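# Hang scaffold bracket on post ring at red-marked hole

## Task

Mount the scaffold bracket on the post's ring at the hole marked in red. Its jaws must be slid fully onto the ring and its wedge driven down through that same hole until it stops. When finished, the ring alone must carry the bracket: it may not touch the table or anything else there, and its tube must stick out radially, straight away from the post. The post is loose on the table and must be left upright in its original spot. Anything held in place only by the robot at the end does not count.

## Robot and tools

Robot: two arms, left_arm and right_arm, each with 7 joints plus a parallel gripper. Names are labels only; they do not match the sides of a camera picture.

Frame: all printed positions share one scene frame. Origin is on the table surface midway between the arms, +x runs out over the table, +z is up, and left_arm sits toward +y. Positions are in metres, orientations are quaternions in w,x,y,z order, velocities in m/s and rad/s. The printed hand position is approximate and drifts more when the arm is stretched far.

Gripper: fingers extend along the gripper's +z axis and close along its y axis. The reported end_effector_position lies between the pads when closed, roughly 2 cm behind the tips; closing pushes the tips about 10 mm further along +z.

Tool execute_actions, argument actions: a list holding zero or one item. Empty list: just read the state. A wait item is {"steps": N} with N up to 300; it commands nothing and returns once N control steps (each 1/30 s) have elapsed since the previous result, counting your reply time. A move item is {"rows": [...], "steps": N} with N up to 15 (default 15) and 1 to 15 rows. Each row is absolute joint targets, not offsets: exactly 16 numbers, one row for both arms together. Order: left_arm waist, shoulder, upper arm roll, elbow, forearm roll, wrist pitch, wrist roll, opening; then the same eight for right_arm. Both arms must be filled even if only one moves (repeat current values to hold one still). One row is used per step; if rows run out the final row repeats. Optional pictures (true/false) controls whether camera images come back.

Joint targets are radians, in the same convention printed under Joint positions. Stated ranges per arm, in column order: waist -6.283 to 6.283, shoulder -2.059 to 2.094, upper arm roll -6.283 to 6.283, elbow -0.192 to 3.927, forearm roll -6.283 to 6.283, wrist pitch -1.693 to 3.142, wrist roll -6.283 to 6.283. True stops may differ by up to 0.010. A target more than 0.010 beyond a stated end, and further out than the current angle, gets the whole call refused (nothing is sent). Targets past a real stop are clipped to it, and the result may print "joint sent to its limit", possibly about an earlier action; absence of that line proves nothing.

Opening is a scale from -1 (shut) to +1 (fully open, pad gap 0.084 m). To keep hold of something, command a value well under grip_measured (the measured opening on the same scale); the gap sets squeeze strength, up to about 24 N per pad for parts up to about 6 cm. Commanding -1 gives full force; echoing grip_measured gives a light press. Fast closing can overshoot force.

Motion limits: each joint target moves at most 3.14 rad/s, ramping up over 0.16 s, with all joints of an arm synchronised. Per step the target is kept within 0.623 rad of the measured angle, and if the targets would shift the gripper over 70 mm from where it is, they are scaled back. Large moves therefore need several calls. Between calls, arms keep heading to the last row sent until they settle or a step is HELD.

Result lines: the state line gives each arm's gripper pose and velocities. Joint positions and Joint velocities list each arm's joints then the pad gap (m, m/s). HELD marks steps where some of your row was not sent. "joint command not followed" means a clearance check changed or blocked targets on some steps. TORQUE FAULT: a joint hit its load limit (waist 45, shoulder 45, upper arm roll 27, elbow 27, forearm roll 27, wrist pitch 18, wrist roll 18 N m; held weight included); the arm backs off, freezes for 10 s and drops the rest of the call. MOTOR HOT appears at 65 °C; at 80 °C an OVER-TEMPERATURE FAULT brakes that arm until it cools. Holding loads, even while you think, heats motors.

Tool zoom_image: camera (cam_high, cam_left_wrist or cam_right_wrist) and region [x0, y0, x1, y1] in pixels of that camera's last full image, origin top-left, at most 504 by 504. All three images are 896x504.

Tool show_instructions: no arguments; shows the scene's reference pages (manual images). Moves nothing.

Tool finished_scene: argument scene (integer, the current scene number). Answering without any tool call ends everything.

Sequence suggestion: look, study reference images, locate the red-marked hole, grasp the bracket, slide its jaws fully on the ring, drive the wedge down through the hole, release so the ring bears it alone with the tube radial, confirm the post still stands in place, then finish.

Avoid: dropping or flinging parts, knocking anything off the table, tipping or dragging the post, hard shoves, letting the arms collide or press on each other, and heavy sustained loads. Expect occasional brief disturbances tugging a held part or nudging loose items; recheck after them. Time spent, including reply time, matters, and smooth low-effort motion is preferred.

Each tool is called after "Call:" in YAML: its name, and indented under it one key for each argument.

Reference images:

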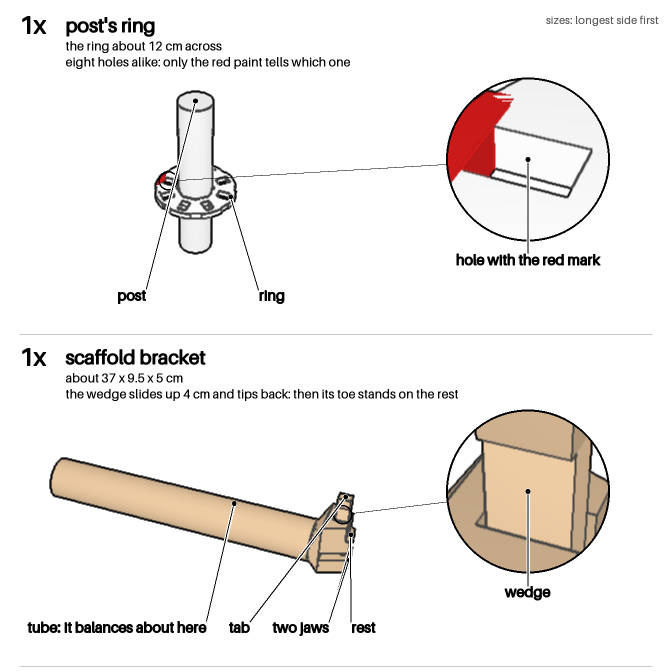

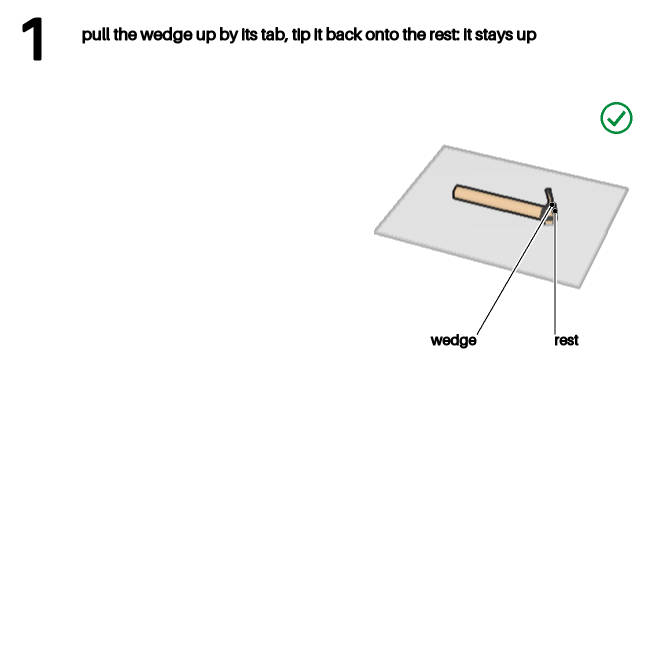

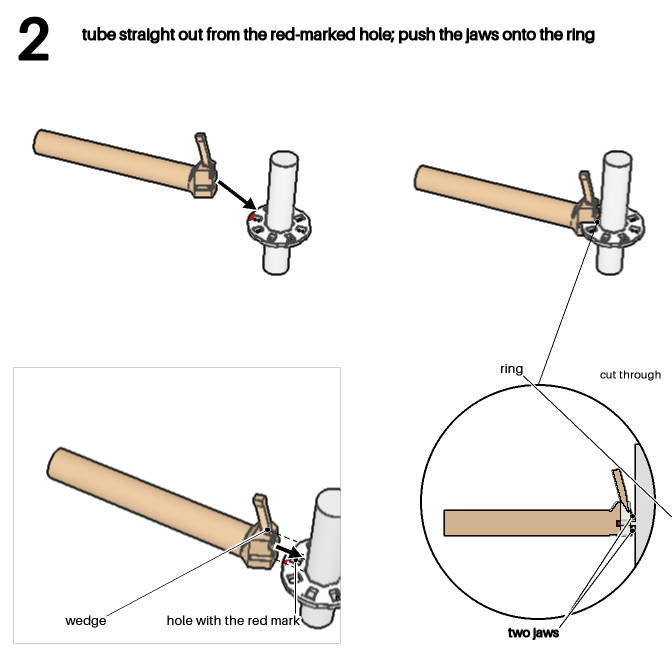

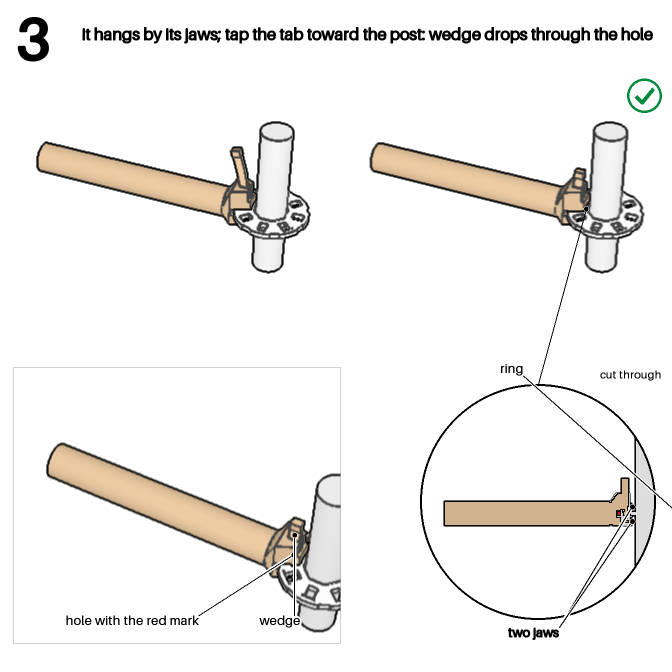

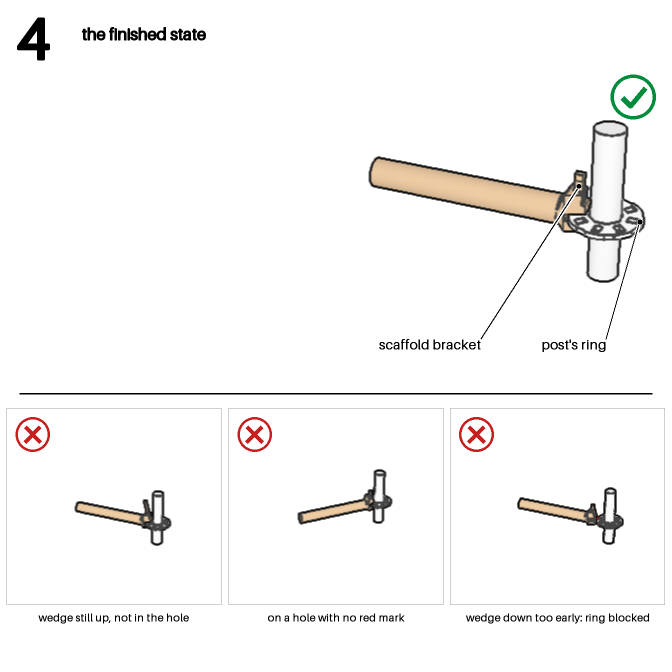

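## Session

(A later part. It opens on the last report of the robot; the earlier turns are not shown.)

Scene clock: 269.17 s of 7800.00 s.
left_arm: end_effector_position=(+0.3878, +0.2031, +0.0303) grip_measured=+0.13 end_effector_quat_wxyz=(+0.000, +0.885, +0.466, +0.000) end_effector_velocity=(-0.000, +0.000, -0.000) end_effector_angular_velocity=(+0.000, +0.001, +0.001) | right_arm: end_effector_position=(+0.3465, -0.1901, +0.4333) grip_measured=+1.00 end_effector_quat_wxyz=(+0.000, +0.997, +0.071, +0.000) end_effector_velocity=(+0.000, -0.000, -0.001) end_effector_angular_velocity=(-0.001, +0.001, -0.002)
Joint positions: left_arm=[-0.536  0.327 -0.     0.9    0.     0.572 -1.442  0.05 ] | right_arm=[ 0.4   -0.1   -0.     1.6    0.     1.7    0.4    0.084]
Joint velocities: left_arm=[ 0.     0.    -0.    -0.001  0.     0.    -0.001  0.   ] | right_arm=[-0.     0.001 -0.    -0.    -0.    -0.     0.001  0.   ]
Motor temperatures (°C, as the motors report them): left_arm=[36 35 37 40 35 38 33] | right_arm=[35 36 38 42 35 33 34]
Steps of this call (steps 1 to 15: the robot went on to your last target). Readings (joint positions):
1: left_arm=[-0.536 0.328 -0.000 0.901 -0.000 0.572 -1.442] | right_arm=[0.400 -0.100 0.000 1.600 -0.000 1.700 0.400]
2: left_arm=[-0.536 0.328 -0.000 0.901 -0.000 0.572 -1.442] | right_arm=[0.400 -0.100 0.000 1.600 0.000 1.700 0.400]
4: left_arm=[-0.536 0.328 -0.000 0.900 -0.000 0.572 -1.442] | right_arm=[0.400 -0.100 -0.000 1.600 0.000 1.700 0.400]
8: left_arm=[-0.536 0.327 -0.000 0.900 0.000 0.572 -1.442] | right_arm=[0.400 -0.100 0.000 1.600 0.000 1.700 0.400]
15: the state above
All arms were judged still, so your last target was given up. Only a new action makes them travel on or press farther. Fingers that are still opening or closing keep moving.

Call:
execute_actions:
  actions:
    - {"rows": [[-0.5358,0.31,0,0.901,0,0.591,-1.442,-0.8, 0.3,-0.1,0,1.6,0,1.7,0.4,1],[-0.5358,0.29,0,0.903,0,0.613,-1.442,-0.8, 0.3,-0.1,0,1.6,0,1.7,0.4,1],[-0.5358,0.27,0,0.906,0,0.636,-1.442,-0.8, 0.25,-0.1,0,1.6,0,1.7,0.4,1],[-0.5358,0.25,0,0.909,0,0.659,-1.442,-0.8, 0.2,-0.1,0,1.6,0,1.7,0.4,1],[-0.5358,0.23,0,0.913,0,0.683,-1.442,-0.8, 0.2,-0.1,0,1.6,0,1.7,0.4,1],[-0.5358,0.21,0,0.917,0,0.707,-1.442,-0.8, 0.15,-0.1,0,1.6,0,1.7,0.4,1],[-0.5358,0.19,0,0.922,0,0.732,-1.442,-0.8, 0.1,-0.1,0,1.6,0,1.7,0.4,1],[-0.5358,0.165,0,0.932,0,0.767,-1.442,-0.8, 0.1,-0.1,0,1.6,0,1.7,0.4,1],[-0.5358,0.14,0,0.945,0,0.805,-1.442,-0.8, 0.05,-0.1,0,1.6,0,1.7,0.4,1],[-0.5358,0.115,0,0.96,0,0.845,-1.442,-0.8, 0.0,-0.1,0,1.6,0,1.7,0.4,1],[-0.5358,0.09,0,0.975,0,0.885,-1.442,-0.8, 0.0,-0.1,0,1.6,0,1.7,0.4,1],[-0.5358,0.065,0,0.99,0,0.925,-1.442,-0.8, 0.0,-0.1,0,1.6,0,1.7,0.4,1],[-0.5358,0.04,0,1.01,0,0.97,-1.442,-0.8, 0.0,-0.1,0,1.6,0,1.7,0.4,1],[-0.5358,0.02,0,1.025,0,1.005,-1.442,-0.8, 0.0,-0.1,0,1.6,0,1.7,0.4,1],[-0.5358,0.0,0,1.04,0,1.04,-1.442,-0.8, 0.0,-0.1,0,1.6,0,1.7,0.4,1]], "steps": 15}
  pictures: false

Call:
execute_actions:
  actions:
    - {"steps": 15}

Scene clock: 340.23 s of 7800.00 s.
left_arm: end_effector_position=(+0.3859, +0.2042, +0.1482) grip_measured=+0.13 end_effector_quat_wxyz=(-0.001, +0.885, +0.466, -0.000) end_effector_velocity=(-0.015, +0.009, +0.416) end_effector_angular_velocity=(-0.010, -0.020, +0.003) | right_arm: end_effector_position=(+0.4025, -0.3434, +0.4333) grip_measured=+1.00 end_effector_quat_wxyz=(+0.000, +0.993, -0.120, +0.000) end_effector_velocity=(+0.021, -0.138, +0.002) end_effector_angular_velocity=(+0.001, -0.004, -0.325)
Joint positions: left_arm=[-0.536  0.087  0.     0.98   0.     0.894 -1.442  0.05 ] | right_arm=[ 0.024 -0.1   -0.006  1.6   -0.001  1.7    0.4    0.084]
Joint velocities: left_arm=[ 0.001 -0.695  0.002  0.449 -0.     1.121 -0.     0.   ] | right_arm=[-0.327 -0.004  0.001  0.001  0.001  0.001 -0.001  0.   ]
Motor temperatures (°C, as the motors report them): left_arm=[36 35 37 39 35 38 33] | right_arm=[35 36 38 42 35 33 34]
Steps of this call (steps 1 to 90: nothing new was sent; then 67.57 s passed at rest; steps 91 to 105: all 15 steps of this action). Readings (joint positions):
91: left_arm=[-0.536 0.328 -0.000 0.900 -0.000 0.572 -1.442] | right_arm=[0.400 -0.100 0.000 1.600 0.000 1.700 0.400]
92: left_arm=[-0.536 0.325 0.000 0.899 0.000 0.576 -1.442] | right_arm=[0.396 -0.100 0.001 1.600 0.000 1.700 0.400]
94: left_arm=[-0.535 0.310 0.001 0.893 0.000 0.602 -1.442] | right_arm=[0.360 -0.100 0.007 1.600 0.001 1.700 0.400]
98: left_arm=[-0.535 0.243 0.001 0.904 -0.000 0.678 -1.442] | right_arm=[0.225 -0.100 -0.003 1.600 -0.000 1.700 0.400]
105: the state above

Scene clock: 340.73 s of 7800.00 s.
left_arm: end_effector_position=(+0.3806, +0.2069, +0.2010) grip_measured=+0.13 end_effector_quat_wxyz=(-0.001, +0.885, +0.466, -0.000) end_effector_velocity=(+0.007, -0.004, +0.016) end_effector_angular_velocity=(-0.015, -0.033, -0.004) | right_arm: end_effector_position=(+0.4035, -0.3502, +0.4333) grip_measured=+1.00 end_effector_quat_wxyz=(-0.000, +0.992, -0.128, +0.000) end_effector_velocity=(+0.001, -0.003, +0.000) end_effector_angular_velocity=(-0.000, -0.001, -0.008)
Joint positions: left_arm=[-0.536  0.001  0.     1.039 -0.     1.039 -1.442  0.05 ] | right_arm=[ 0.001 -0.1    0.     1.6    0.     1.7    0.4    0.084]
Joint velocities: left_arm=[-0.    -0.015 -0.001  0.021  0.002  0.001  0.002  0.   ] | right_arm=[-0.005 -0.    -0.002  0.    -0.001 -0.     0.001 -0.   ]
Motor temperatures (°C, as the motors report them): left_arm=[36 35 37 39 35 38 33] | right_arm=[35 36 38 42 35 33 34]
Steps of this call (steps 1 to 15: the robot went on to your last target). Readings (joint positions):
1: left_arm=[-0.536 0.064 0.000 0.995 0.000 0.931 -1.442] | right_arm=[0.016 -0.100 -0.005 1.600 -0.001 1.700 0.400]
2: left_arm=[-0.536 0.043 0.000 1.010 -0.000 0.965 -1.442] | right_arm=[0.011 -0.100 -0.003 1.600 -0.000 1.700 0.400]
4: left_arm=[-0.536 0.015 0.000 1.032 0.000 1.004 -1.442] | right_arm=[0.007 -0.100 0.001 1.600 0.000 1.700 0.400]
8: left_arm=[-0.536 0.004 -0.000 1.036 -0.000 1.033 -1.442] | right_arm=[0.003 -0.100 0.002 1.600 0.000 1.700 0.400]
15: the state above

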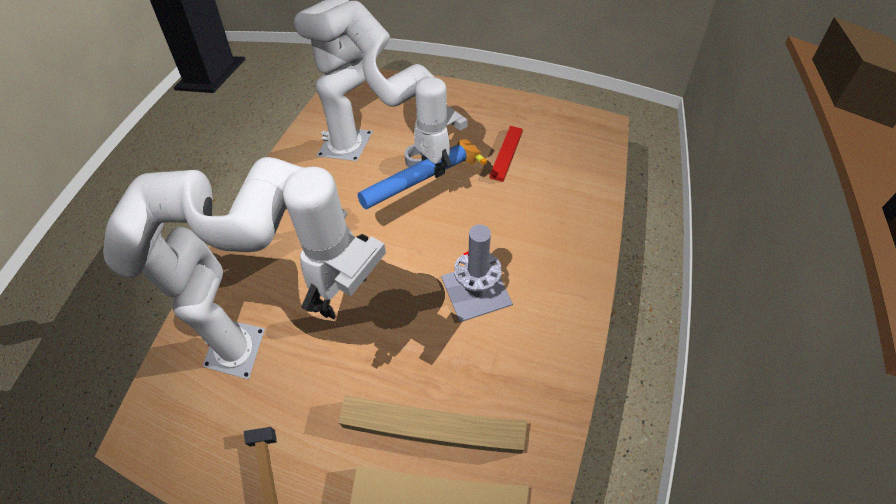

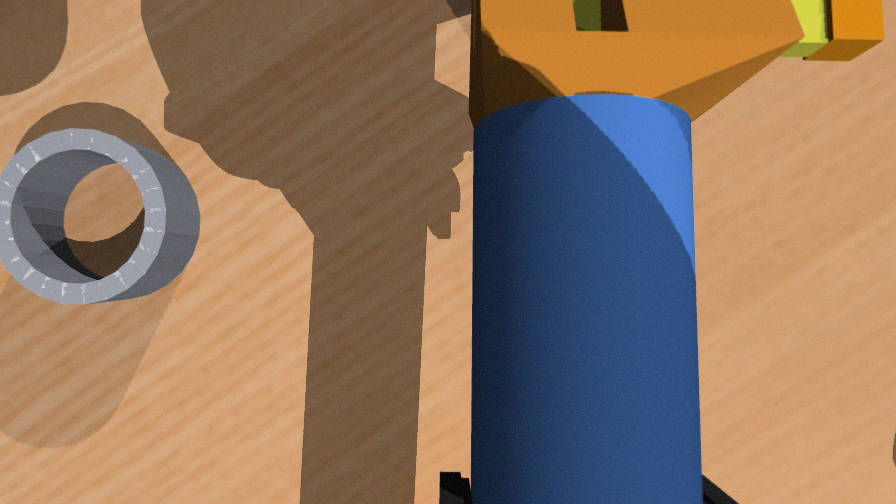

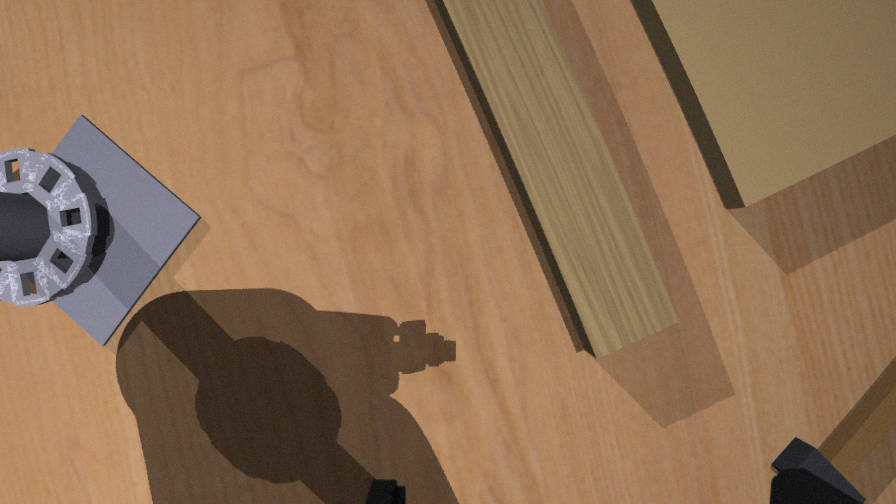

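Call:
execute_actions:
  actions:
    - {"rows": [[-0.5358,0.0,0,1.04,0,1.04,-1.442,-1, 0.0,-0.1,0,1.6,0,1.7,0.4,1]], "steps": 5}

Scene clock: 366.33 s of 7800.00 s.
left_arm: end_effector_position=(+0.3808, +0.2068, +0.2020) grip_measured=+0.13 end_effector_quat_wxyz=(-0.000, +0.885, +0.466, -0.000) end_effector_velocity=(+0.000, +0.000, -0.000) end_effector_angular_velocity=(+0.000, -0.000, +0.000) | right_arm: end_effector_position=(+0.4036, -0.3506, +0.4333) grip_measured=+1.00 end_effector_quat_wxyz=(+0.000, +0.992, -0.129, +0.000) end_effector_velocity=(-0.000, +0.000, +0.000) end_effector_angular_velocity=(-0.001, -0.001, +0.001)
Joint positions: left_arm=[-0.536  0.    -0.     1.04  -0.     1.04  -1.442  0.05 ] | right_arm=[ 0.    -0.1   -0.     1.6   -0.     1.7    0.4    0.084]
Joint velocities: left_arm=[-0.001  0.     0.001 -0.     0.    -0.    -0.    -0.   ] | right_arm=[-0.    -0.001  0.001  0.    -0.001  0.    -0.     0.   ]
Motor temperatures (°C, as the motors report them): left_arm=[36 36 37 44 35 38 33] | right_arm=[35 36 38 42 35 33 34]
Steps of this call (steps 1 to 15: the robot went on to your last target; steps 16 to 120: nothing new was sent; then 21.43 s passed at rest; steps 121 to 125: all 5 steps of this action). Readings (joint positions):
121: left_arm=[-0.536 0.000 -0.000 1.040 0.000 1.040 -1.442] | right_arm=[0.000 -0.100 0.000 1.600 -0.000 1.700 0.400]
122: left_arm=[-0.536 -0.000 0.000 1.040 0.000 1.040 -1.442] | right_arm=[0.000 -0.100 -0.000 1.600 0.000 1.700 0.400]
124: left_arm=[-0.536 -0.000 0.000 1.040 -0.000 1.040 -1.442] | right_arm=[0.000 -0.100 -0.000 1.600 0.000 1.700 0.400]
125: the state above

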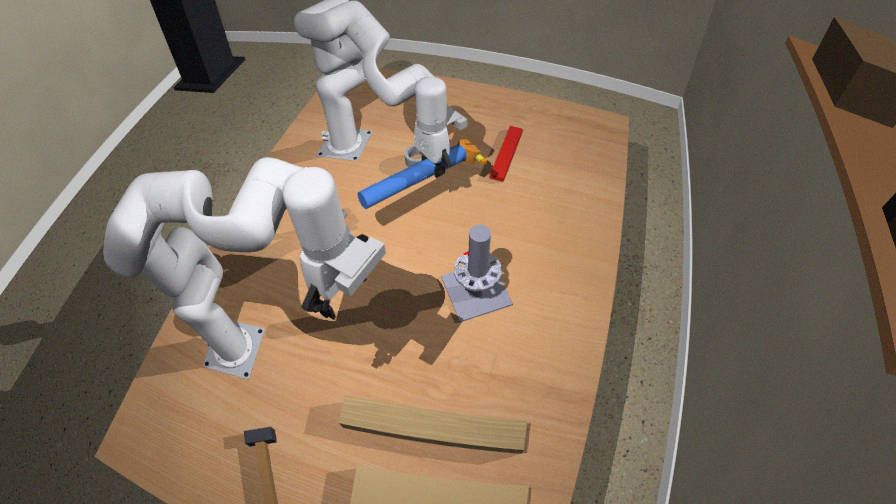

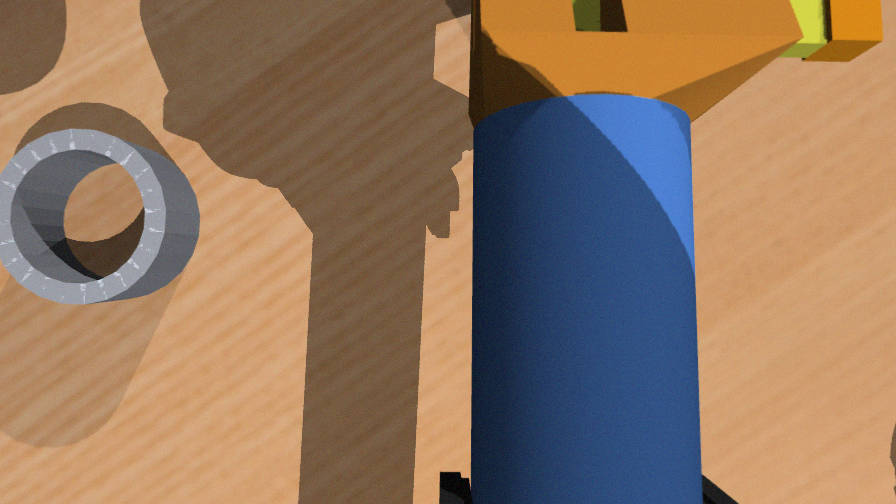

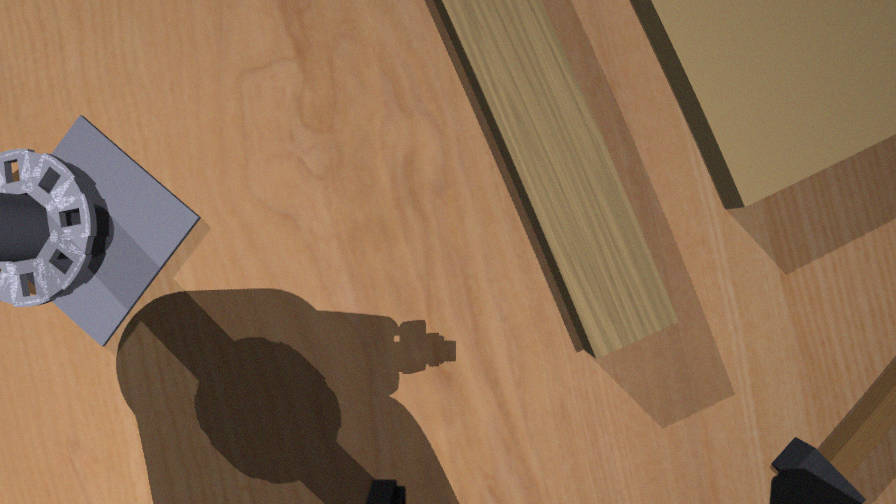

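Call:
execute_actions:
  actions:
    - {"rows": [[-0.538,0,0,1.04,0,1.04,-1.442,-1, 0,-0.1,0,1.6,0,1.7,0.4,1],[-0.543,0,0,1.04,0,1.04,-1.444,-1, 0,-0.1,0,1.6,0,1.7,0.4,1],[-0.552,0,0,1.04,0,1.04,-1.446,-1, 0,-0.1,0,1.6,0,1.7,0.4,1],[-0.564,0,0,1.04,0,1.04,-1.448,-1, 0,-0.1,0,1.6,0,1.7,0.4,1],[-0.579,0,0,1.04,0,1.04,-1.452,-1, 0,-0.1,0,1.6,0,1.7,0.4,1],[-0.596,0,0,1.04,0,1.04,-1.455,-1, 0,-0.1,0,1.6,0,1.7,0.4,1],[-0.616,0,0,1.04,0,1.04,-1.46,-1, 0,-0.1,0,1.6,0,1.7,0.4,1],[-0.637,0,0,1.04,0,1.04,-1.465,-1, 0,-0.1,0,1.6,0,1.7,0.4,1],[-0.661,0,0,1.04,0,1.04,-1.47,-1, 0,-0.1,0,1.6,0,1.7,0.4,1],[-0.686,0,0,1.04,0,1.04,-1.475,-1, 0,-0.1,0,1.6,0,1.7,0.4,1],[-0.712,0,0,1.04,0,1.04,-1.481,-1, 0,-0.1,0,1.6,0,1.7,0.4,1],[-0.739,0,0,1.04,0,1.04,-1.487,-1, 0,-0.1,0,1.6,0,1.7,0.4,1],[-0.768,0,0,1.04,0,1.04,-1.494,-1, 0,-0.1,0,1.6,0,1.7,0.4,1],[-0.796,0,0,1.04,0,1.04,-1.5,-1, 0,-0.1,0,1.6,0,1.7,0.4,1],[-0.825,0,0,1.04,0,1.04,-1.506,-1, 0,-0.1,0,1.6,0,1.7,0.4,1]], "steps": 15}
  pictures: false

Call:
execute_actions:
  actions:
    - {"rows": [[-0.854,0,0,1.04,0,1.04,-1.513,-1, 0,-0.1,0,1.6,0,1.7,0.4,1],[-0.882,0,0,1.04,0,1.04,-1.519,-1, 0,-0.1,0,1.6,0,1.7,0.4,1],[-0.911,0,0,1.04,0,1.04,-1.526,-1, 0,-0.1,0,1.6,0,1.7,0.4,1],[-0.938,0,0,1.04,0,1.04,-1.532,-1, 0,-0.1,0,1.6,0,1.7,0.4,1],[-0.964,0,0,1.04,0,1.04,-1.538,-1, 0,-0.1,0,1.6,0,1.7,0.4,1],[-0.989,0,0,1.04,0,1.04,-1.543,-1, 0,-0.1,0,1.6,0,1.7,0.4,1],[-1.013,0,0,1.04,0,1.04,-1.548,-1, 0,-0.1,0,1.6,0,1.7,0.4,1],[-1.034,0,0,1.04,0,1.04,-1.553,-1, 0,-0.1,0,1.6,0,1.7,0.4,1],[-1.054,0,0,1.04,0,1.04,-1.558,-1, 0,-0.1,0,1.6,0,1.7,0.4,1],[-1.071,0,0,1.04,0,1.04,-1.561,-1, 0,-0.1,0,1.6,0,1.7,0.4,1],[-1.086,0,0,1.04,0,1.04,-1.565,-1, 0,-0.1,0,1.6,0,1.7,0.4,1],[-1.098,0,0,1.04,0,1.04,-1.567,-1, 0,-0.1,0,1.6,0,1.7,0.4,1],[-1.107,0,0,1.04,0,1.04,-1.569,-1, 0,-0.1,0,1.6,0,1.7,0.4,1],[-1.112,0,0,1.04,0,1.04,-1.57,-1, 0,-0.1,0,1.6,0,1.7,0.4,1],[-1.114,0,0,1.04,0,1.04,-1.571,-1, 0,-0.1,0,1.6,0,1.7,0.4,1]], "steps": 15}
  pictures: false

Call:
execute_actions:
  actions:
    - {"steps": 12}

Scene clock: 453.67 s of 7800.00 s.
left_arm: end_effector_position=(+0.3332, +0.1318, +0.2021) grip_measured=+0.13 end_effector_quat_wxyz=(+0.000, +0.917, +0.399, +0.000) end_effector_velocity=(-0.222, -0.284, +0.000) end_effector_angular_velocity=(+0.000, -0.000, -0.607) | right_arm: end_effector_position=(+0.4036, -0.3506, +0.4333) grip_measured=+1.00 end_effector_quat_wxyz=(+0.000, +0.992, -0.129, +0.000) end_effector_velocity=(+0.000, +0.001, -0.000) end_effector_angular_velocity=(+0.002, +0.000, +0.001)
Joint positions: left_arm=[-0.727  0.    -0.001  1.04  -0.     1.04  -1.484  0.05 ] | right_arm=[ 0.    -0.1    0.     1.6    0.     1.7    0.4    0.084]
Joint velocities: left_arm=[-0.777  0.    -0.002  0.     0.001  0.    -0.172  0.   ] | right_arm=[ 0.001  0.    -0.     0.     0.002 -0.    -0.     0.   ]
Motor temperatures (°C, as the motors report them): left_arm=[36 36 37 46 35 38 33] | right_arm=[35 36 38 43 35 33 34]
Steps of this call (steps 1 to 15: the robot went on to your last target; steps 16 to 90: nothing new was sent; then 83.83 s passed at rest; steps 91 to 105: all 15 steps of this action). Readings (joint positions):
91: left_arm=[-0.536 -0.000 0.000 1.040 0.000 1.040 -1.442] | right_arm=[0.000 -0.100 0.000 1.600 -0.000 1.700 0.400]
92: left_arm=[-0.536 0.000 0.000 1.040 0.000 1.040 -1.442] | right_arm=[0.000 -0.100 0.000 1.600 -0.000 1.700 0.400]
94: left_arm=[-0.541 0.000 0.001 1.040 0.000 1.040 -1.444] | right_arm=[-0.000 -0.100 -0.000 1.600 -0.000 1.700 0.400]
98: left_arm=[-0.579 0.000 0.002 1.040 0.000 1.040 -1.452] | right_arm=[-0.000 -0.100 -0.000 1.600 0.000 1.700 0.400]
105: the state above

Scene clock: 454.17 s of 7800.00 s.
left_arm: end_effector_position=(+0.2088, +0.0216, +0.2019) grip_measured=+0.13 end_effector_quat_wxyz=(-0.000, +0.964, +0.267, -0.000) end_effector_velocity=(-0.136, -0.083, +0.000) end_effector_angular_velocity=(-0.000, +0.000, -0.270) | right_arm: end_effector_position=(+0.4036, -0.3506, +0.4333) grip_measured=+1.00 end_effector_quat_wxyz=(+0.000, +0.992, -0.129, +0.000) end_effector_velocity=(-0.000, +0.001, -0.000) end_effector_angular_velocity=(+0.001, +0.001, -0.001)
Joint positions: left_arm=[-1.086 -0.    -0.002  1.04  -0.     1.04  -1.564  0.05 ] | right_arm=[ 0.    -0.1    0.     1.6   -0.     1.7    0.4    0.084]
Joint velocities: left_arm=[-0.338 -0.    -0.007  0.    -0.     0.    -0.074 -0.   ] | right_arm=[ 0.001  0.    -0.    -0.     0.001 -0.     0.002  0.   ]
Motor temperatures (°C, as the motors report them): left_arm=[36 36 37 46 35 38 33] | right_arm=[35 36 38 43 35 33 34]
Steps of this call (steps 1 to 15: all 15 steps of this action). Readings (joint positions):
1: left_arm=[-0.753 0.000 -0.001 1.040 -0.000 1.040 -1.490] | right_arm=[0.000 -0.100 -0.000 1.600 0.000 1.700 0.400]
2: left_arm=[-0.780 0.000 -0.001 1.040 -0.000 1.040 -1.496] | right_arm=[-0.000 -0.100 -0.000 1.600 0.000 1.700 0.400]
4: left_arm=[-0.836 0.000 -0.001 1.040 -0.000 1.040 -1.509] | right_arm=[0.000 -0.100 0.000 1.600 -0.000 1.700 0.400]
8: left_arm=[-0.946 0.000 -0.002 1.040 -0.000 1.040 -1.533] | right_arm=[0.000 -0.100 -0.000 1.600 -0.000 1.700 0.400]
15: the state above

Scene clock: 454.57 s of 7800.00 s.
left_arm: end_effector_position=(+0.1996, +0.0160, +0.2020) grip_measured=+0.13 end_effector_quat_wxyz=(-0.000, +0.966, +0.258, +0.000) end_effector_velocity=(-0.010, -0.007, +0.001) end_effector_angular_velocity=(-0.003, +0.001, -0.023) | right_arm: end_effector_position=(+0.4036, -0.3506, +0.4333) grip_measured=+1.00 end_effector_quat_wxyz=(+0.000, +0.992, -0.129, +0.000) end_effector_velocity=(+0.000, -0.000, -0.000) end_effector_angular_velocity=(+0.001, +0.001, -0.001)
Joint positions: left_arm=[-1.113 -0.     0.001  1.04   0.     1.04  -1.571  0.05 ] | right_arm=[-0.    -0.1   -0.     1.6    0.     1.7    0.4    0.084]
Joint velocities: left_arm=[-0.012 -0.    -0.013  0.002 -0.002 -0.    -0.    -0.   ] | right_arm=[-0.001  0.001 -0.     0.     0.001 -0.     0.    -0.   ]
Motor temperatures (°C, as the motors report them): left_arm=[36 36 37 46 35 38 33] | right_arm=[35 36 38 43 35 33 34]
Steps of this call (steps 1 to 12: the robot went on to your last target). Readings (joint positions):
1: left_arm=[-1.096 -0.000 -0.002 1.040 -0.000 1.040 -1.566] | right_arm=[0.000 -0.100 -0.000 1.600 -0.000 1.700 0.400]
2: left_arm=[-1.102 -0.000 -0.002 1.040 -0.000 1.040 -1.568] | right_arm=[0.000 -0.100 -0.000 1.600 0.000 1.700 0.400]
4: left_arm=[-1.108 -0.000 -0.000 1.040 -0.000 1.040 -1.569] | right_arm=[-0.000 -0.100 -0.000 1.600 0.000 1.700 0.400]
8: left_arm=[-1.111 -0.000 0.003 1.040 0.000 1.040 -1.571] | right_arm=[0.000 -0.100 -0.000 1.600 -0.000 1.700 0.400]
12: the state above

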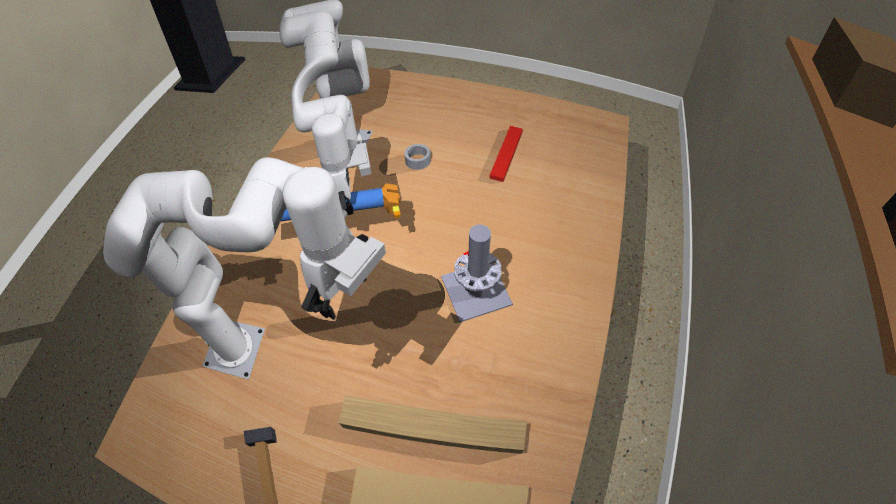

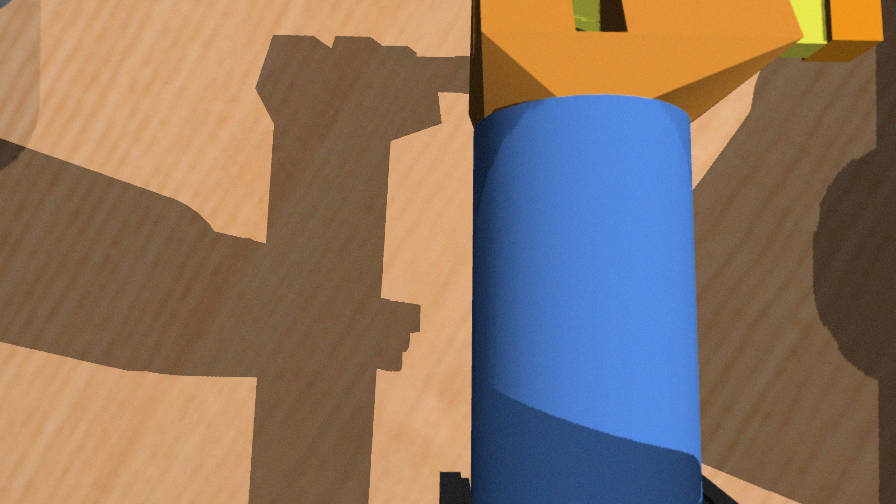

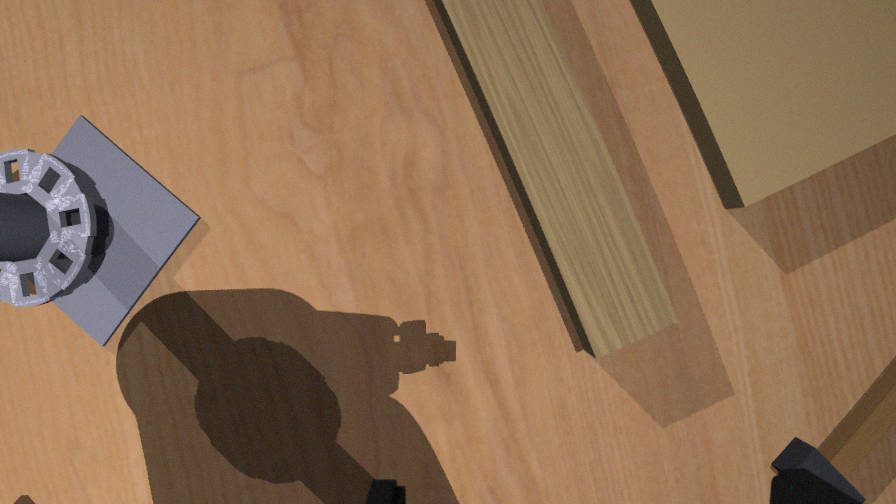

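Call:
execute_actions:
  actions:
    - {"rows": [[-1.114,0.001,0,1.039,0,1.036,-1.571,-1, 0,-0.1,0,1.6,0,1.7,0.4,1],[-1.114,0.003,0,1.037,0,1.026,-1.571,-1, 0,-0.1,0,1.6,0,1.7,0.4,1],[-1.114,0.006,0,1.034,0,1.008,-1.571,-1, 0,-0.1,0,1.6,0,1.7,0.4,1],[-1.114,0.01,0,1.03,0,0.985,-1.571,-1, 0,-0.1,0,1.6,0,1.7,0.4,1],[-1.114,0.016,0,1.025,0,0.955,-1.571,-1, 0,-0.1,0,1.6,0,1.7,0.4,1],[-1.114,0.023,0,1.018,0,0.919,-1.571,-1, 0,-0.1,0,1.6,0,1.7,0.4,1],[-1.114,0.031,0,1.011,0,0.878,-1.571,-1, 0,-0.1,0,1.6,0,1.7,0.4,1],[-1.114,0.039,0,1.003,0,0.832,-1.571,-1, 0,-0.1,0,1.6,0,1.7,0.4,1],[-1.114,0.049,0,0.994,0,0.781,-1.571,-1, 0,-0.1,0,1.6,0,1.7,0.4,1],[-1.114,0.059,0,0.984,0,0.726,-1.571,-1, 0,-0.1,0,1.6,0,1.7,0.4,1],[-1.114,0.071,0,0.973,0,0.667,-1.571,-1, 0,-0.1,0,1.6,0,1.7,0.4,1],[-1.114,0.082,0,0.962,0,0.604,-1.571,-1, 0,-0.1,0,1.6,0,1.7,0.4,1],[-1.114,0.095,0,0.95,0,0.537,-1.571,-1, 0,-0.1,0,1.6,0,1.7,0.4,1],[-1.114,0.108,0,0.937,0,0.468,-1.571,-1, 0,-0.1,0,1.6,0,1.7,0.4,1],[-1.114,0.122,0,0.924,0,0.395,-1.571,-1, 0,-0.1,0,1.6,0,1.7,0.4,1]], "steps": 15}
  pictures: false

Call:
execute_actions:
  actions:
    - {"rows": [[-1.114,0.136,0,0.911,0,0.32,-1.571,-1, 0,-0.1,0,1.6,0,1.7,0.4,1],[-1.114,0.151,0,0.897,0,0.243,-1.571,-1, 0,-0.1,0,1.6,0,1.7,0.4,1],[-1.114,0.166,0,0.883,0,0.164,-1.571,-1, 0,-0.1,0,1.6,0,1.7,0.4,1],[-1.114,0.181,0,0.868,0,0.084,-1.571,-1, 0,-0.1,0,1.6,0,1.7,0.4,1],[-1.114,0.196,0,0.854,0,0.003,-1.571,-1, 0,-0.1,0,1.6,0,1.7,0.4,1],[-1.114,0.212,0,0.839,0,-0.08,-1.571,-1, 0,-0.1,0,1.6,0,1.7,0.4,1],[-1.114,0.227,0,0.824,0,-0.162,-1.571,-1, 0,-0.1,0,1.6,0,1.7,0.4,1],[-1.114,0.243,0,0.809,0,-0.245,-1.571,-1, 0,-0.1,0,1.6,0,1.7,0.4,1],[-1.114,0.259,0,0.794,0,-0.328,-1.571,-1, 0,-0.1,0,1.6,0,1.7,0.4,1],[-1.114,0.274,0,0.78,0,-0.41,-1.571,-1, 0,-0.1,0,1.6,0,1.7,0.4,1],[-1.114,0.29,0,0.765,0,-0.492,-1.571,-1, 0,-0.1,0,1.6,0,1.7,0.4,1],[-1.114,0.305,0,0.751,0,-0.572,-1.571,-1, 0,-0.1,0,1.6,0,1.7,0.4,1],[-1.114,0.32,0,0.736,0,-0.651,-1.571,-1, 0,-0.1,0,1.6,0,1.7,0.4,1],[-1.114,0.334,0,0.723,0,-0.728,-1.571,-1, 0,-0.1,0,1.6,0,1.7,0.4,1],[-1.114,0.348,0,0.709,0,-0.803,-1.571,-1, 0,-0.1,0,1.6,0,1.7,0.4,1]], "steps": 15}
  pictures: false

Call:
execute_actions:
  actions:
    - {"rows": [[-1.114,0.362,0,0.696,0,-0.875,-1.571,-1, 0,-0.1,0,1.6,0,1.7,0.4,1],[-1.114,0.375,0,0.684,0,-0.945,-1.571,-1, 0,-0.1,0,1.6,0,1.7,0.4,1],[-1.114,0.388,0,0.672,0,-1.011,-1.571,-1, 0,-0.1,0,1.6,0,1.7,0.4,1],[-1.114,0.4,0,0.66,0,-1.074,-1.571,-1, 0,-0.1,0,1.6,0,1.7,0.4,1],[-1.114,0.411,0,0.65,0,-1.134,-1.571,-1, 0,-0.1,0,1.6,0,1.7,0.4,1],[-1.114,0.421,0,0.64,0,-1.189,-1.571,-1, 0,-0.1,0,1.6,0,1.7,0.4,1],[-1.114,0.431,0,0.631,0,-1.24,-1.571,-1, 0,-0.1,0,1.6,0,1.7,0.4,1],[-1.114,0.44,0,0.622,0,-1.286,-1.571,-1, 0,-0.1,0,1.6,0,1.7,0.4,1],[-1.114,0.447,0,0.615,0,-1.327,-1.571,-1, 0,-0.1,0,1.6,0,1.7,0.4,1],[-1.114,0.454,0,0.609,0,-1.362,-1.571,-1, 0,-0.1,0,1.6,0,1.7,0.4,1],[-1.114,0.46,0,0.603,0,-1.392,-1.571,-1, 0,-0.1,0,1.6,0,1.7,0.4,1],[-1.114,0.464,0,0.599,0,-1.416,-1.571,-1, 0,-0.1,0,1.6,0,1.7,0.4,1],[-1.114,0.468,0,0.596,0,-1.434,-1.571,-1, 0,-0.1,0,1.6,0,1.7,0.4,1],[-1.114,0.47,0,0.594,0,-1.444,-1.571,-1, 0,-0.1,0,1.6,0,1.7,0.4,1],[-1.114,0.4702,0,0.5933,0,-1.4477,-1.571,-1, 0,-0.1,0,1.6,0,1.7,0.4,1]], "steps": 15}
  pictures: false

Call:
execute_actions:
  actions:
    - {"steps": 15}

Scene clock: 502.63 s of 7800.00 s.
left_arm: end_effector_position=(+0.2282, -0.0359, +0.1769) grip_measured=+0.13 end_effector_quat_wxyz=(+0.113, +0.960, +0.256, +0.030) end_effector_velocity=(+0.115, -0.200, -0.081) end_effector_angular_velocity=(-0.892, -0.512, +0.000) | right_arm: end_effector_position=(+0.4036, -0.3506, +0.4333) grip_measured=+1.00 end_effector_quat_wxyz=(+0.000, +0.992, -0.129, +0.000) end_effector_velocity=(+0.000, -0.000, -0.001) end_effector_angular_velocity=(+0.001, +0.002, -0.000)
Joint positions: left_arm=[-1.114  0.071 -0.     0.973  0.     0.666 -1.571  0.05 ] | right_arm=[-0.    -0.1    0.     1.6    0.     1.7    0.4    0.084]
Joint velocities: left_arm=[ 0.001  0.315 -0.001 -0.299  0.001 -1.643 -0.001 -0.   ] | right_arm=[-0.     0.002 -0.001  0.     0.001  0.    -0.001  0.   ]
Motor temperatures (°C, as the motors report them): left_arm=[36 36 37 46 35 38 33] | right_arm=[35 36 38 43 35 33 34]
Steps of this call (steps 1 to 30: the robot went on to your last target; steps 31 to 90: nothing new was sent; then 44.57 s passed at rest; steps 91 to 105: all 15 steps of this action). Readings (joint positions):
91: left_arm=[-1.114 0.000 0.000 1.040 -0.000 1.040 -1.571] | right_arm=[0.000 -0.100 0.000 1.600 0.000 1.700 0.400]
92: left_arm=[-1.114 0.000 0.000 1.040 -0.000 1.039 -1.571] | right_arm=[0.000 -0.100 0.000 1.600 0.000 1.700 0.400]
94: left_arm=[-1.114 0.002 0.000 1.038 -0.000 1.028 -1.571] | right_arm=[-0.000 -0.100 0.000 1.600 -0.000 1.700 0.400]
98: left_arm=[-1.114 0.015 0.000 1.025 -0.000 0.958 -1.571] | right_arm=[0.000 -0.100 0.000 1.600 -0.000 1.700 0.400]
105: the state above

Scene clock: 503.13 s of 7800.00 s.
left_arm: end_effector_position=(+0.2714, -0.1112, +0.1794) grip_measured=+0.13 end_effector_quat_wxyz=(+0.429, +0.866, +0.231, +0.114) end_effector_velocity=(+0.014, -0.025, +0.109) end_effector_angular_velocity=(-1.310, -0.750, -0.001) | right_arm: end_effector_position=(+0.4036, -0.3506, +0.4333) grip_measured=+1.00 end_effector_quat_wxyz=(+0.000, +0.992, -0.129, +0.000) end_effector_velocity=(+0.000, -0.000, +0.000) end_effector_angular_velocity=(+0.000, -0.001, -0.002)
Joint positions: left_arm=[-1.114  0.277 -0.     0.778  0.    -0.418 -1.571  0.05 ] | right_arm=[ 0.    -0.1    0.     1.6   -0.     1.7    0.4    0.084]
Joint velocities: left_arm=[-0.001  0.45   0.    -0.427  0.001 -2.386 -0.001  0.   ] | right_arm=[-0.001 -0.     0.     0.     0.    -0.     0.002 -0.   ]
Motor temperatures (°C, as the motors report them): left_arm=[36 36 37 46 35 38 33] | right_arm=[35 36 38 43 35 33 34]
Steps of this call (steps 1 to 15: all 15 steps of this action). Readings (joint positions):
1: left_arm=[-1.114 0.082 -0.000 0.962 0.000 0.609 -1.571] | right_arm=[0.000 -0.100 -0.000 1.600 0.000 1.700 0.400]
2: left_arm=[-1.114 0.093 -0.000 0.951 0.000 0.549 -1.571] | right_arm=[0.000 -0.100 0.000 1.600 0.000 1.700 0.400]
4: left_arm=[-1.114 0.118 -0.000 0.928 0.000 0.420 -1.571] | right_arm=[0.000 -0.100 0.000 1.600 -0.000 1.700 0.400]
8: left_arm=[-1.114 0.173 -0.000 0.877 0.000 0.134 -1.571] | right_arm=[0.000 -0.100 -0.000 1.600 -0.000 1.700 0.400]
15: the state above

Scene clock: 503.63 s of 7800.00 s.
left_arm: end_effector_position=(+0.2466, -0.0679, +0.2439) grip_measured=+0.13 end_effector_quat_wxyz=(+0.667, +0.700, +0.186, +0.178) end_effector_velocity=(-0.050, +0.088, +0.068) end_effector_angular_velocity=(-0.474, -0.272, +0.001) | right_arm: end_effector_position=(+0.4036, -0.3506, +0.4333) grip_measured=+1.00 end_effector_quat_wxyz=(+0.000, +0.992, -0.129, +0.000) end_effector_velocity=(+0.000, +0.000, -0.000) end_effector_angular_velocity=(-0.000, +0.001, +0.000)
Joint positions: left_arm=[-1.114  0.456  0.     0.607  0.    -1.371 -1.571  0.05 ] | right_arm=[ 0.    -0.1   -0.     1.6    0.     1.7    0.4    0.084]
Joint velocities: left_arm=[ 0.001  0.168  0.    -0.159  0.    -0.874 -0.     0.   ] | right_arm=[-0.     0.001  0.     0.    -0.     0.     0.     0.   ]
Motor temperatures (°C, as the motors report them): left_arm=[36 36 37 46 35 38 33] | right_arm=[35 36 38 43 35 33 34]
Steps of this call (steps 1 to 15: all 15 steps of this action). Readings (joint positions):
1: left_arm=[-1.114 0.292 -0.000 0.764 0.000 -0.498 -1.571] | right_arm=[0.000 -0.100 0.000 1.600 -0.000 1.700 0.400]
2: left_arm=[-1.114 0.306 -0.000 0.750 0.000 -0.577 -1.571] | right_arm=[0.000 -0.100 0.000 1.600 0.000 1.700 0.400]
4: left_arm=[-1.114 0.335 -0.000 0.722 0.000 -0.732 -1.571] | right_arm=[0.000 -0.100 0.000 1.600 -0.000 1.700 0.400]
8: left_arm=[-1.114 0.389 0.000 0.671 0.000 -1.018 -1.571] | right_arm=[0.000 -0.100 0.000 1.600 0.000 1.700 0.400]
15: the state above

Scene clock: 504.13 s of 7800.00 s.
left_arm: end_effector_position=(+0.2420, -0.0600, +0.2501) grip_measured=+0.13 end_effector_quat_wxyz=(+0.683, +0.683, +0.182, +0.182) end_effector_velocity=(+0.000, +0.001, +0.000) end_effector_angular_velocity=(-0.002, -0.002, +0.001) | right_arm: end_effector_position=(+0.4036, -0.3506, +0.4333) grip_measured=+1.00 end_effector_quat_wxyz=(+0.000, +0.992, -0.129, +0.000) end_effector_velocity=(-0.000, -0.000, +0.000) end_effector_angular_velocity=(+0.000, -0.001, +0.001)
Joint positions: left_arm=[-1.114  0.47  -0.     0.594  0.    -1.447 -1.571  0.05 ] | right_arm=[ 0.    -0.1    0.     1.6    0.     1.7    0.4    0.084]
Joint velocities: left_arm=[ 0.001  0.001  0.001 -0.001  0.    -0.004  0.    -0.   ] | right_arm=[ 0.    -0.001 -0.001 -0.     0.    -0.    -0.001 -0.   ]
Motor temperatures (°C, as the motors report them): left_arm=[36 36 37 46 35 38 33] | right_arm=[35 36 38 43 35 33 34]
Steps of this call (steps 1 to 15: the robot went on to your last target). Readings (joint positions):
1: left_arm=[-1.114 0.460 0.000 0.603 -0.000 -1.395 -1.571] | right_arm=[0.000 -0.100 0.000 1.600 0.000 1.700 0.400]
2: left_arm=[-1.114 0.463 0.000 0.600 -0.000 -1.412 -1.571] | right_arm=[0.000 -0.100 0.000 1.600 -0.000 1.700 0.400]
4: left_arm=[-1.114 0.467 0.000 0.597 0.000 -1.431 -1.571] | right_arm=[-0.000 -0.100 -0.000 1.600 -0.000 1.700 0.400]
8: left_arm=[-1.114 0.469 -0.000 0.595 0.000 -1.444 -1.571] | right_arm=[0.000 -0.100 0.000 1.600 -0.000 1.700 0.400]
15: the state above

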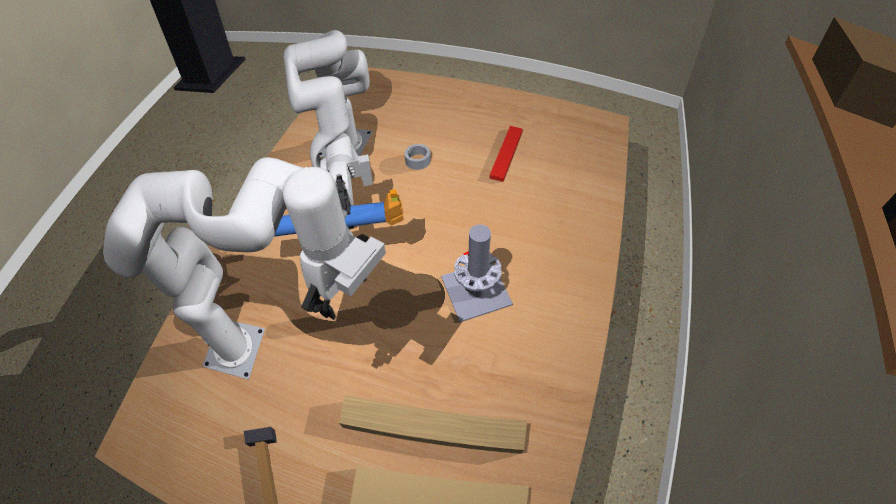

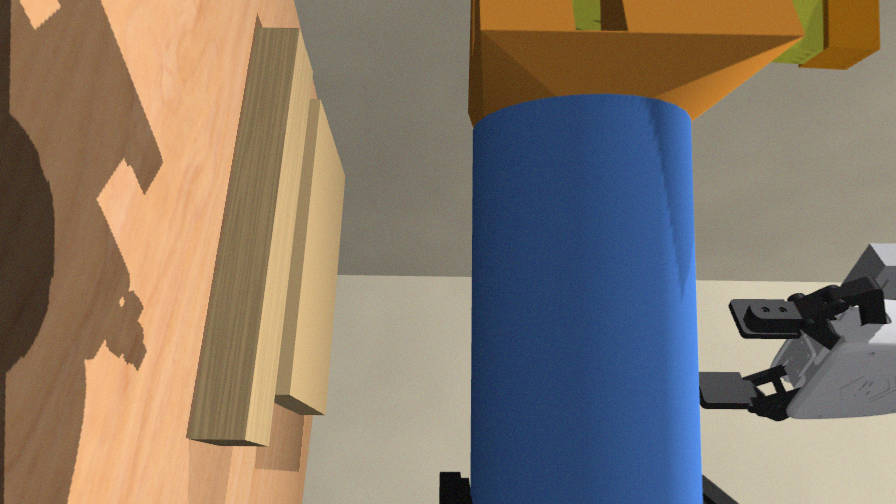

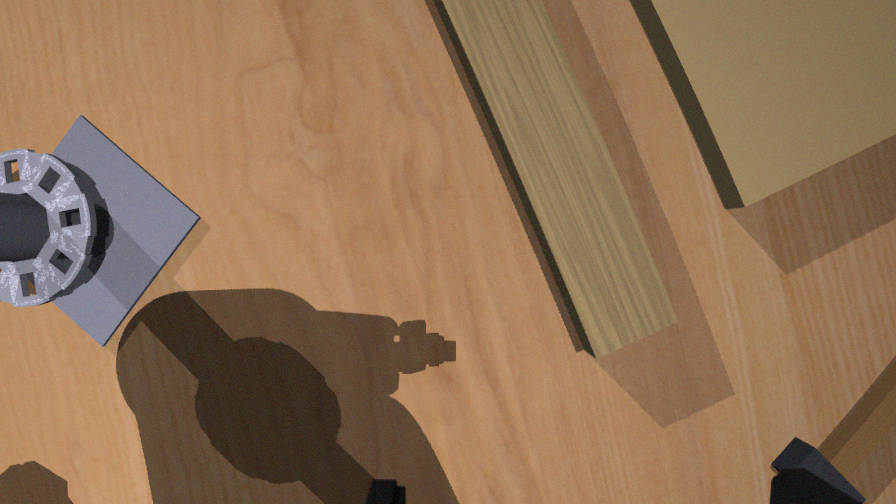

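Call:
execute_actions:
  actions:
    - {"rows": [[-1.114,0.4702,0,0.5933,0,-1.4477,-1.571,-1, 0.717,0.0633,0,1.6868,0,1.6235,0.429,1]], "steps": 15}
  pictures: false

Call:
execute_actions:
  actions:
    - {"steps": 30}

Scene clock: 543.27 s of 7800.00 s.
left_arm: end_effector_position=(+0.2420, -0.0599, +0.2500) grip_measured=+0.13 end_effector_quat_wxyz=(+0.683, +0.683, +0.182, +0.182) end_effector_velocity=(-0.000, -0.000, -0.000) end_effector_angular_velocity=(+0.001, -0.000, -0.001) | right_arm: end_effector_position=(+0.3744, -0.1740, +0.4152) grip_measured=+1.00 end_effector_quat_wxyz=(+0.000, +0.998, +0.062, -0.000) end_effector_velocity=(-0.161, +0.406, -0.043) end_effector_angular_velocity=(-0.000, -0.000, +0.898)
Joint positions: left_arm=[-1.114  0.47   0.     0.593 -0.    -1.448 -1.571  0.05 ] | right_arm=[ 0.398 -0.007  0.001  1.649  0.     1.657  0.416  0.084]
Joint velocities: left_arm=[-0.001  0.     0.    -0.     0.     0.     0.    -0.   ] | right_arm=[ 0.937  0.207 -0.002  0.111 -0.    -0.097  0.037  0.   ]
Motor temperatures (°C, as the motors report them): left_arm=[36 36 37 42 35 40 33] | right_arm=[35 36 38 43 35 33 34]
Steps of this call (steps 1 to 15: the robot went on to your last target; steps 16 to 90: nothing new was sent; then 35.63 s passed at rest; steps 91 to 105: all 15 steps of this action). Readings (joint positions):
91: left_arm=[-1.114 0.470 0.000 0.593 0.000 -1.448 -1.571] | right_arm=[0.000 -0.100 -0.000 1.600 -0.000 1.700 0.400]
92: left_arm=[-1.114 0.470 -0.000 0.593 0.000 -1.448 -1.571] | right_arm=[0.004 -0.099 -0.001 1.601 -0.000 1.699 0.400]
94: left_arm=[-1.114 0.470 0.000 0.593 -0.000 -1.448 -1.571] | right_arm=[0.041 -0.090 -0.007 1.607 -0.001 1.694 0.402]
98: left_arm=[-1.114 0.470 -0.000 0.593 0.000 -1.448 -1.571] | right_arm=[0.175 -0.056 0.001 1.622 0.000 1.680 0.408]
105: the state above

Scene clock: 544.27 s of 7800.00 s.
left_arm: end_effector_position=(+0.2420, -0.0599, +0.2500) grip_measured=+0.13 end_effector_quat_wxyz=(+0.683, +0.683, +0.182, +0.182) end_effector_velocity=(-0.001, -0.001, +0.000) end_effector_angular_velocity=(-0.001, -0.000, -0.002) | right_arm: end_effector_position=(+0.2961, -0.0442, +0.4001) grip_measured=+1.00 end_effector_quat_wxyz=(-0.000, +0.977, +0.213, +0.000) end_effector_velocity=(-0.001, +0.001, -0.000) end_effector_angular_velocity=(+0.000, +0.001, +0.005)
Joint positions: left_arm=[-1.114  0.47  -0.     0.593  0.    -1.448 -1.571  0.05 ] | right_arm=[ 0.717  0.063 -0.     1.687 -0.     1.624  0.429  0.084]
Joint velocities: left_arm=[-0.001 -0.    -0.001  0.001  0.     0.    -0.    -0.   ] | right_arm=[ 0.002  0.     0.001 -0.     0.001 -0.    -0.002  0.   ]
Motor temperatures (°C, as the motors report them): left_arm=[36 37 37 42 35 40 33] | right_arm=[35 36 38 43 35 33 34]
Steps of this call (steps 1 to 30: the robot went on to your last target). Readings (joint positions):
1: left_arm=[-1.114 0.470 0.000 0.593 0.000 -1.448 -1.571] | right_arm=[0.429 -0.000 0.001 1.653 0.000 1.653 0.418]
2: left_arm=[-1.114 0.470 -0.000 0.593 0.000 -1.448 -1.571] | right_arm=[0.460 0.007 0.001 1.656 0.000 1.650 0.419]
4: left_arm=[-1.114 0.470 -0.000 0.593 -0.000 -1.448 -1.571] | right_arm=[0.522 0.020 0.001 1.664 0.000 1.644 0.421]
8: left_arm=[-1.114 0.470 -0.000 0.593 0.000 -1.448 -1.571] | right_arm=[0.643 0.047 0.001 1.678 0.000 1.631 0.426]
30: the state above
All arms were judged still, so your last target was given up. Only a new action makes them travel on or press farther. Fingers that are still opening or closing keep moving.

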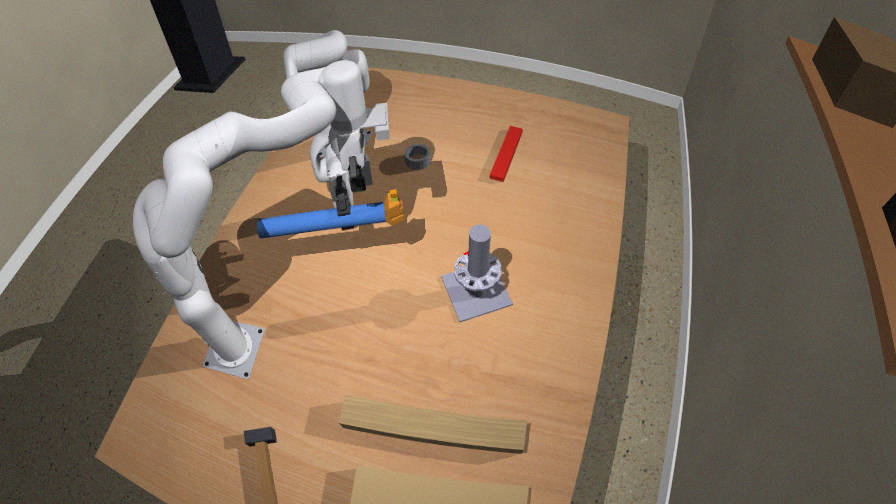

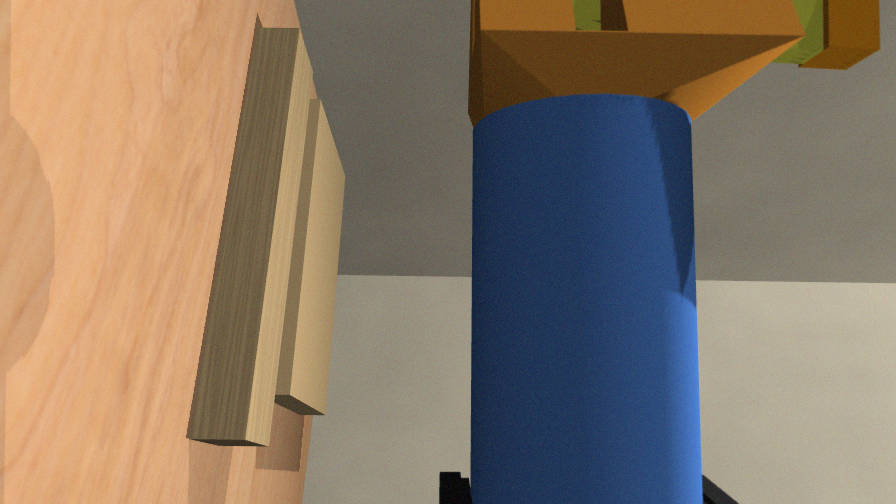

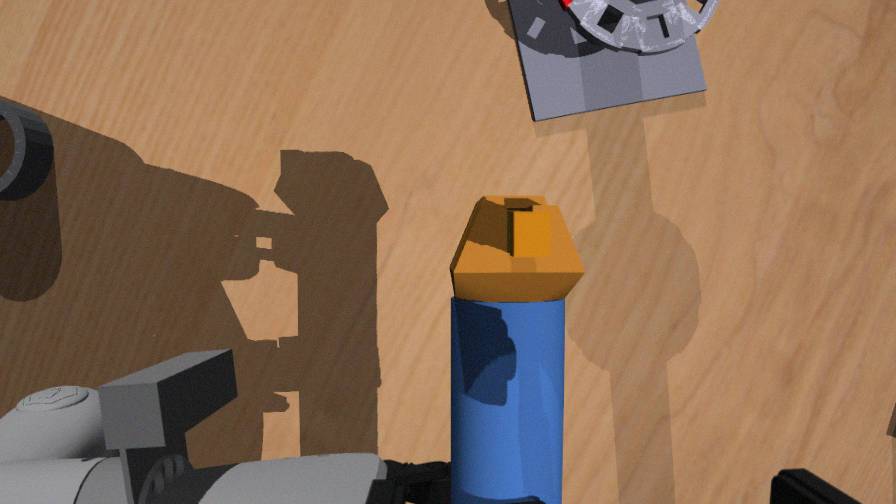

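Call:
zoom_image:
  camera: "cam_right_wrist"
  region: [200, 304, 600, 504]

Call:
zoom_image:
  camera: "cam_high"
  region: [240, 90, 440, 250]

Region (200, 304, 600, 504) of cam_right_wrist's 896x504 image, scaled by 1.260, with more detail than that image has.

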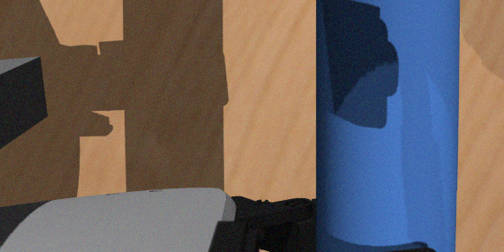

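Region (240, 90, 440, 250) of cam_high's 896x504 image, scaled by 2.520, with more detail than that image has; it fills the top 403 rows of this view, and the rest is white.

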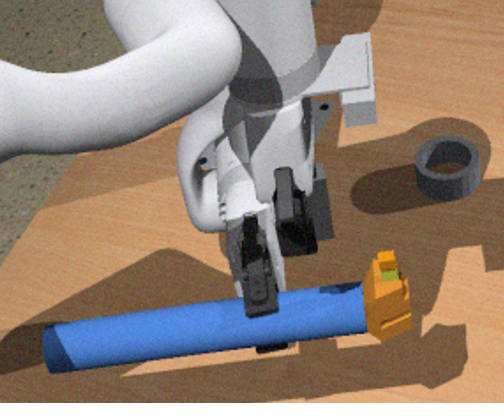

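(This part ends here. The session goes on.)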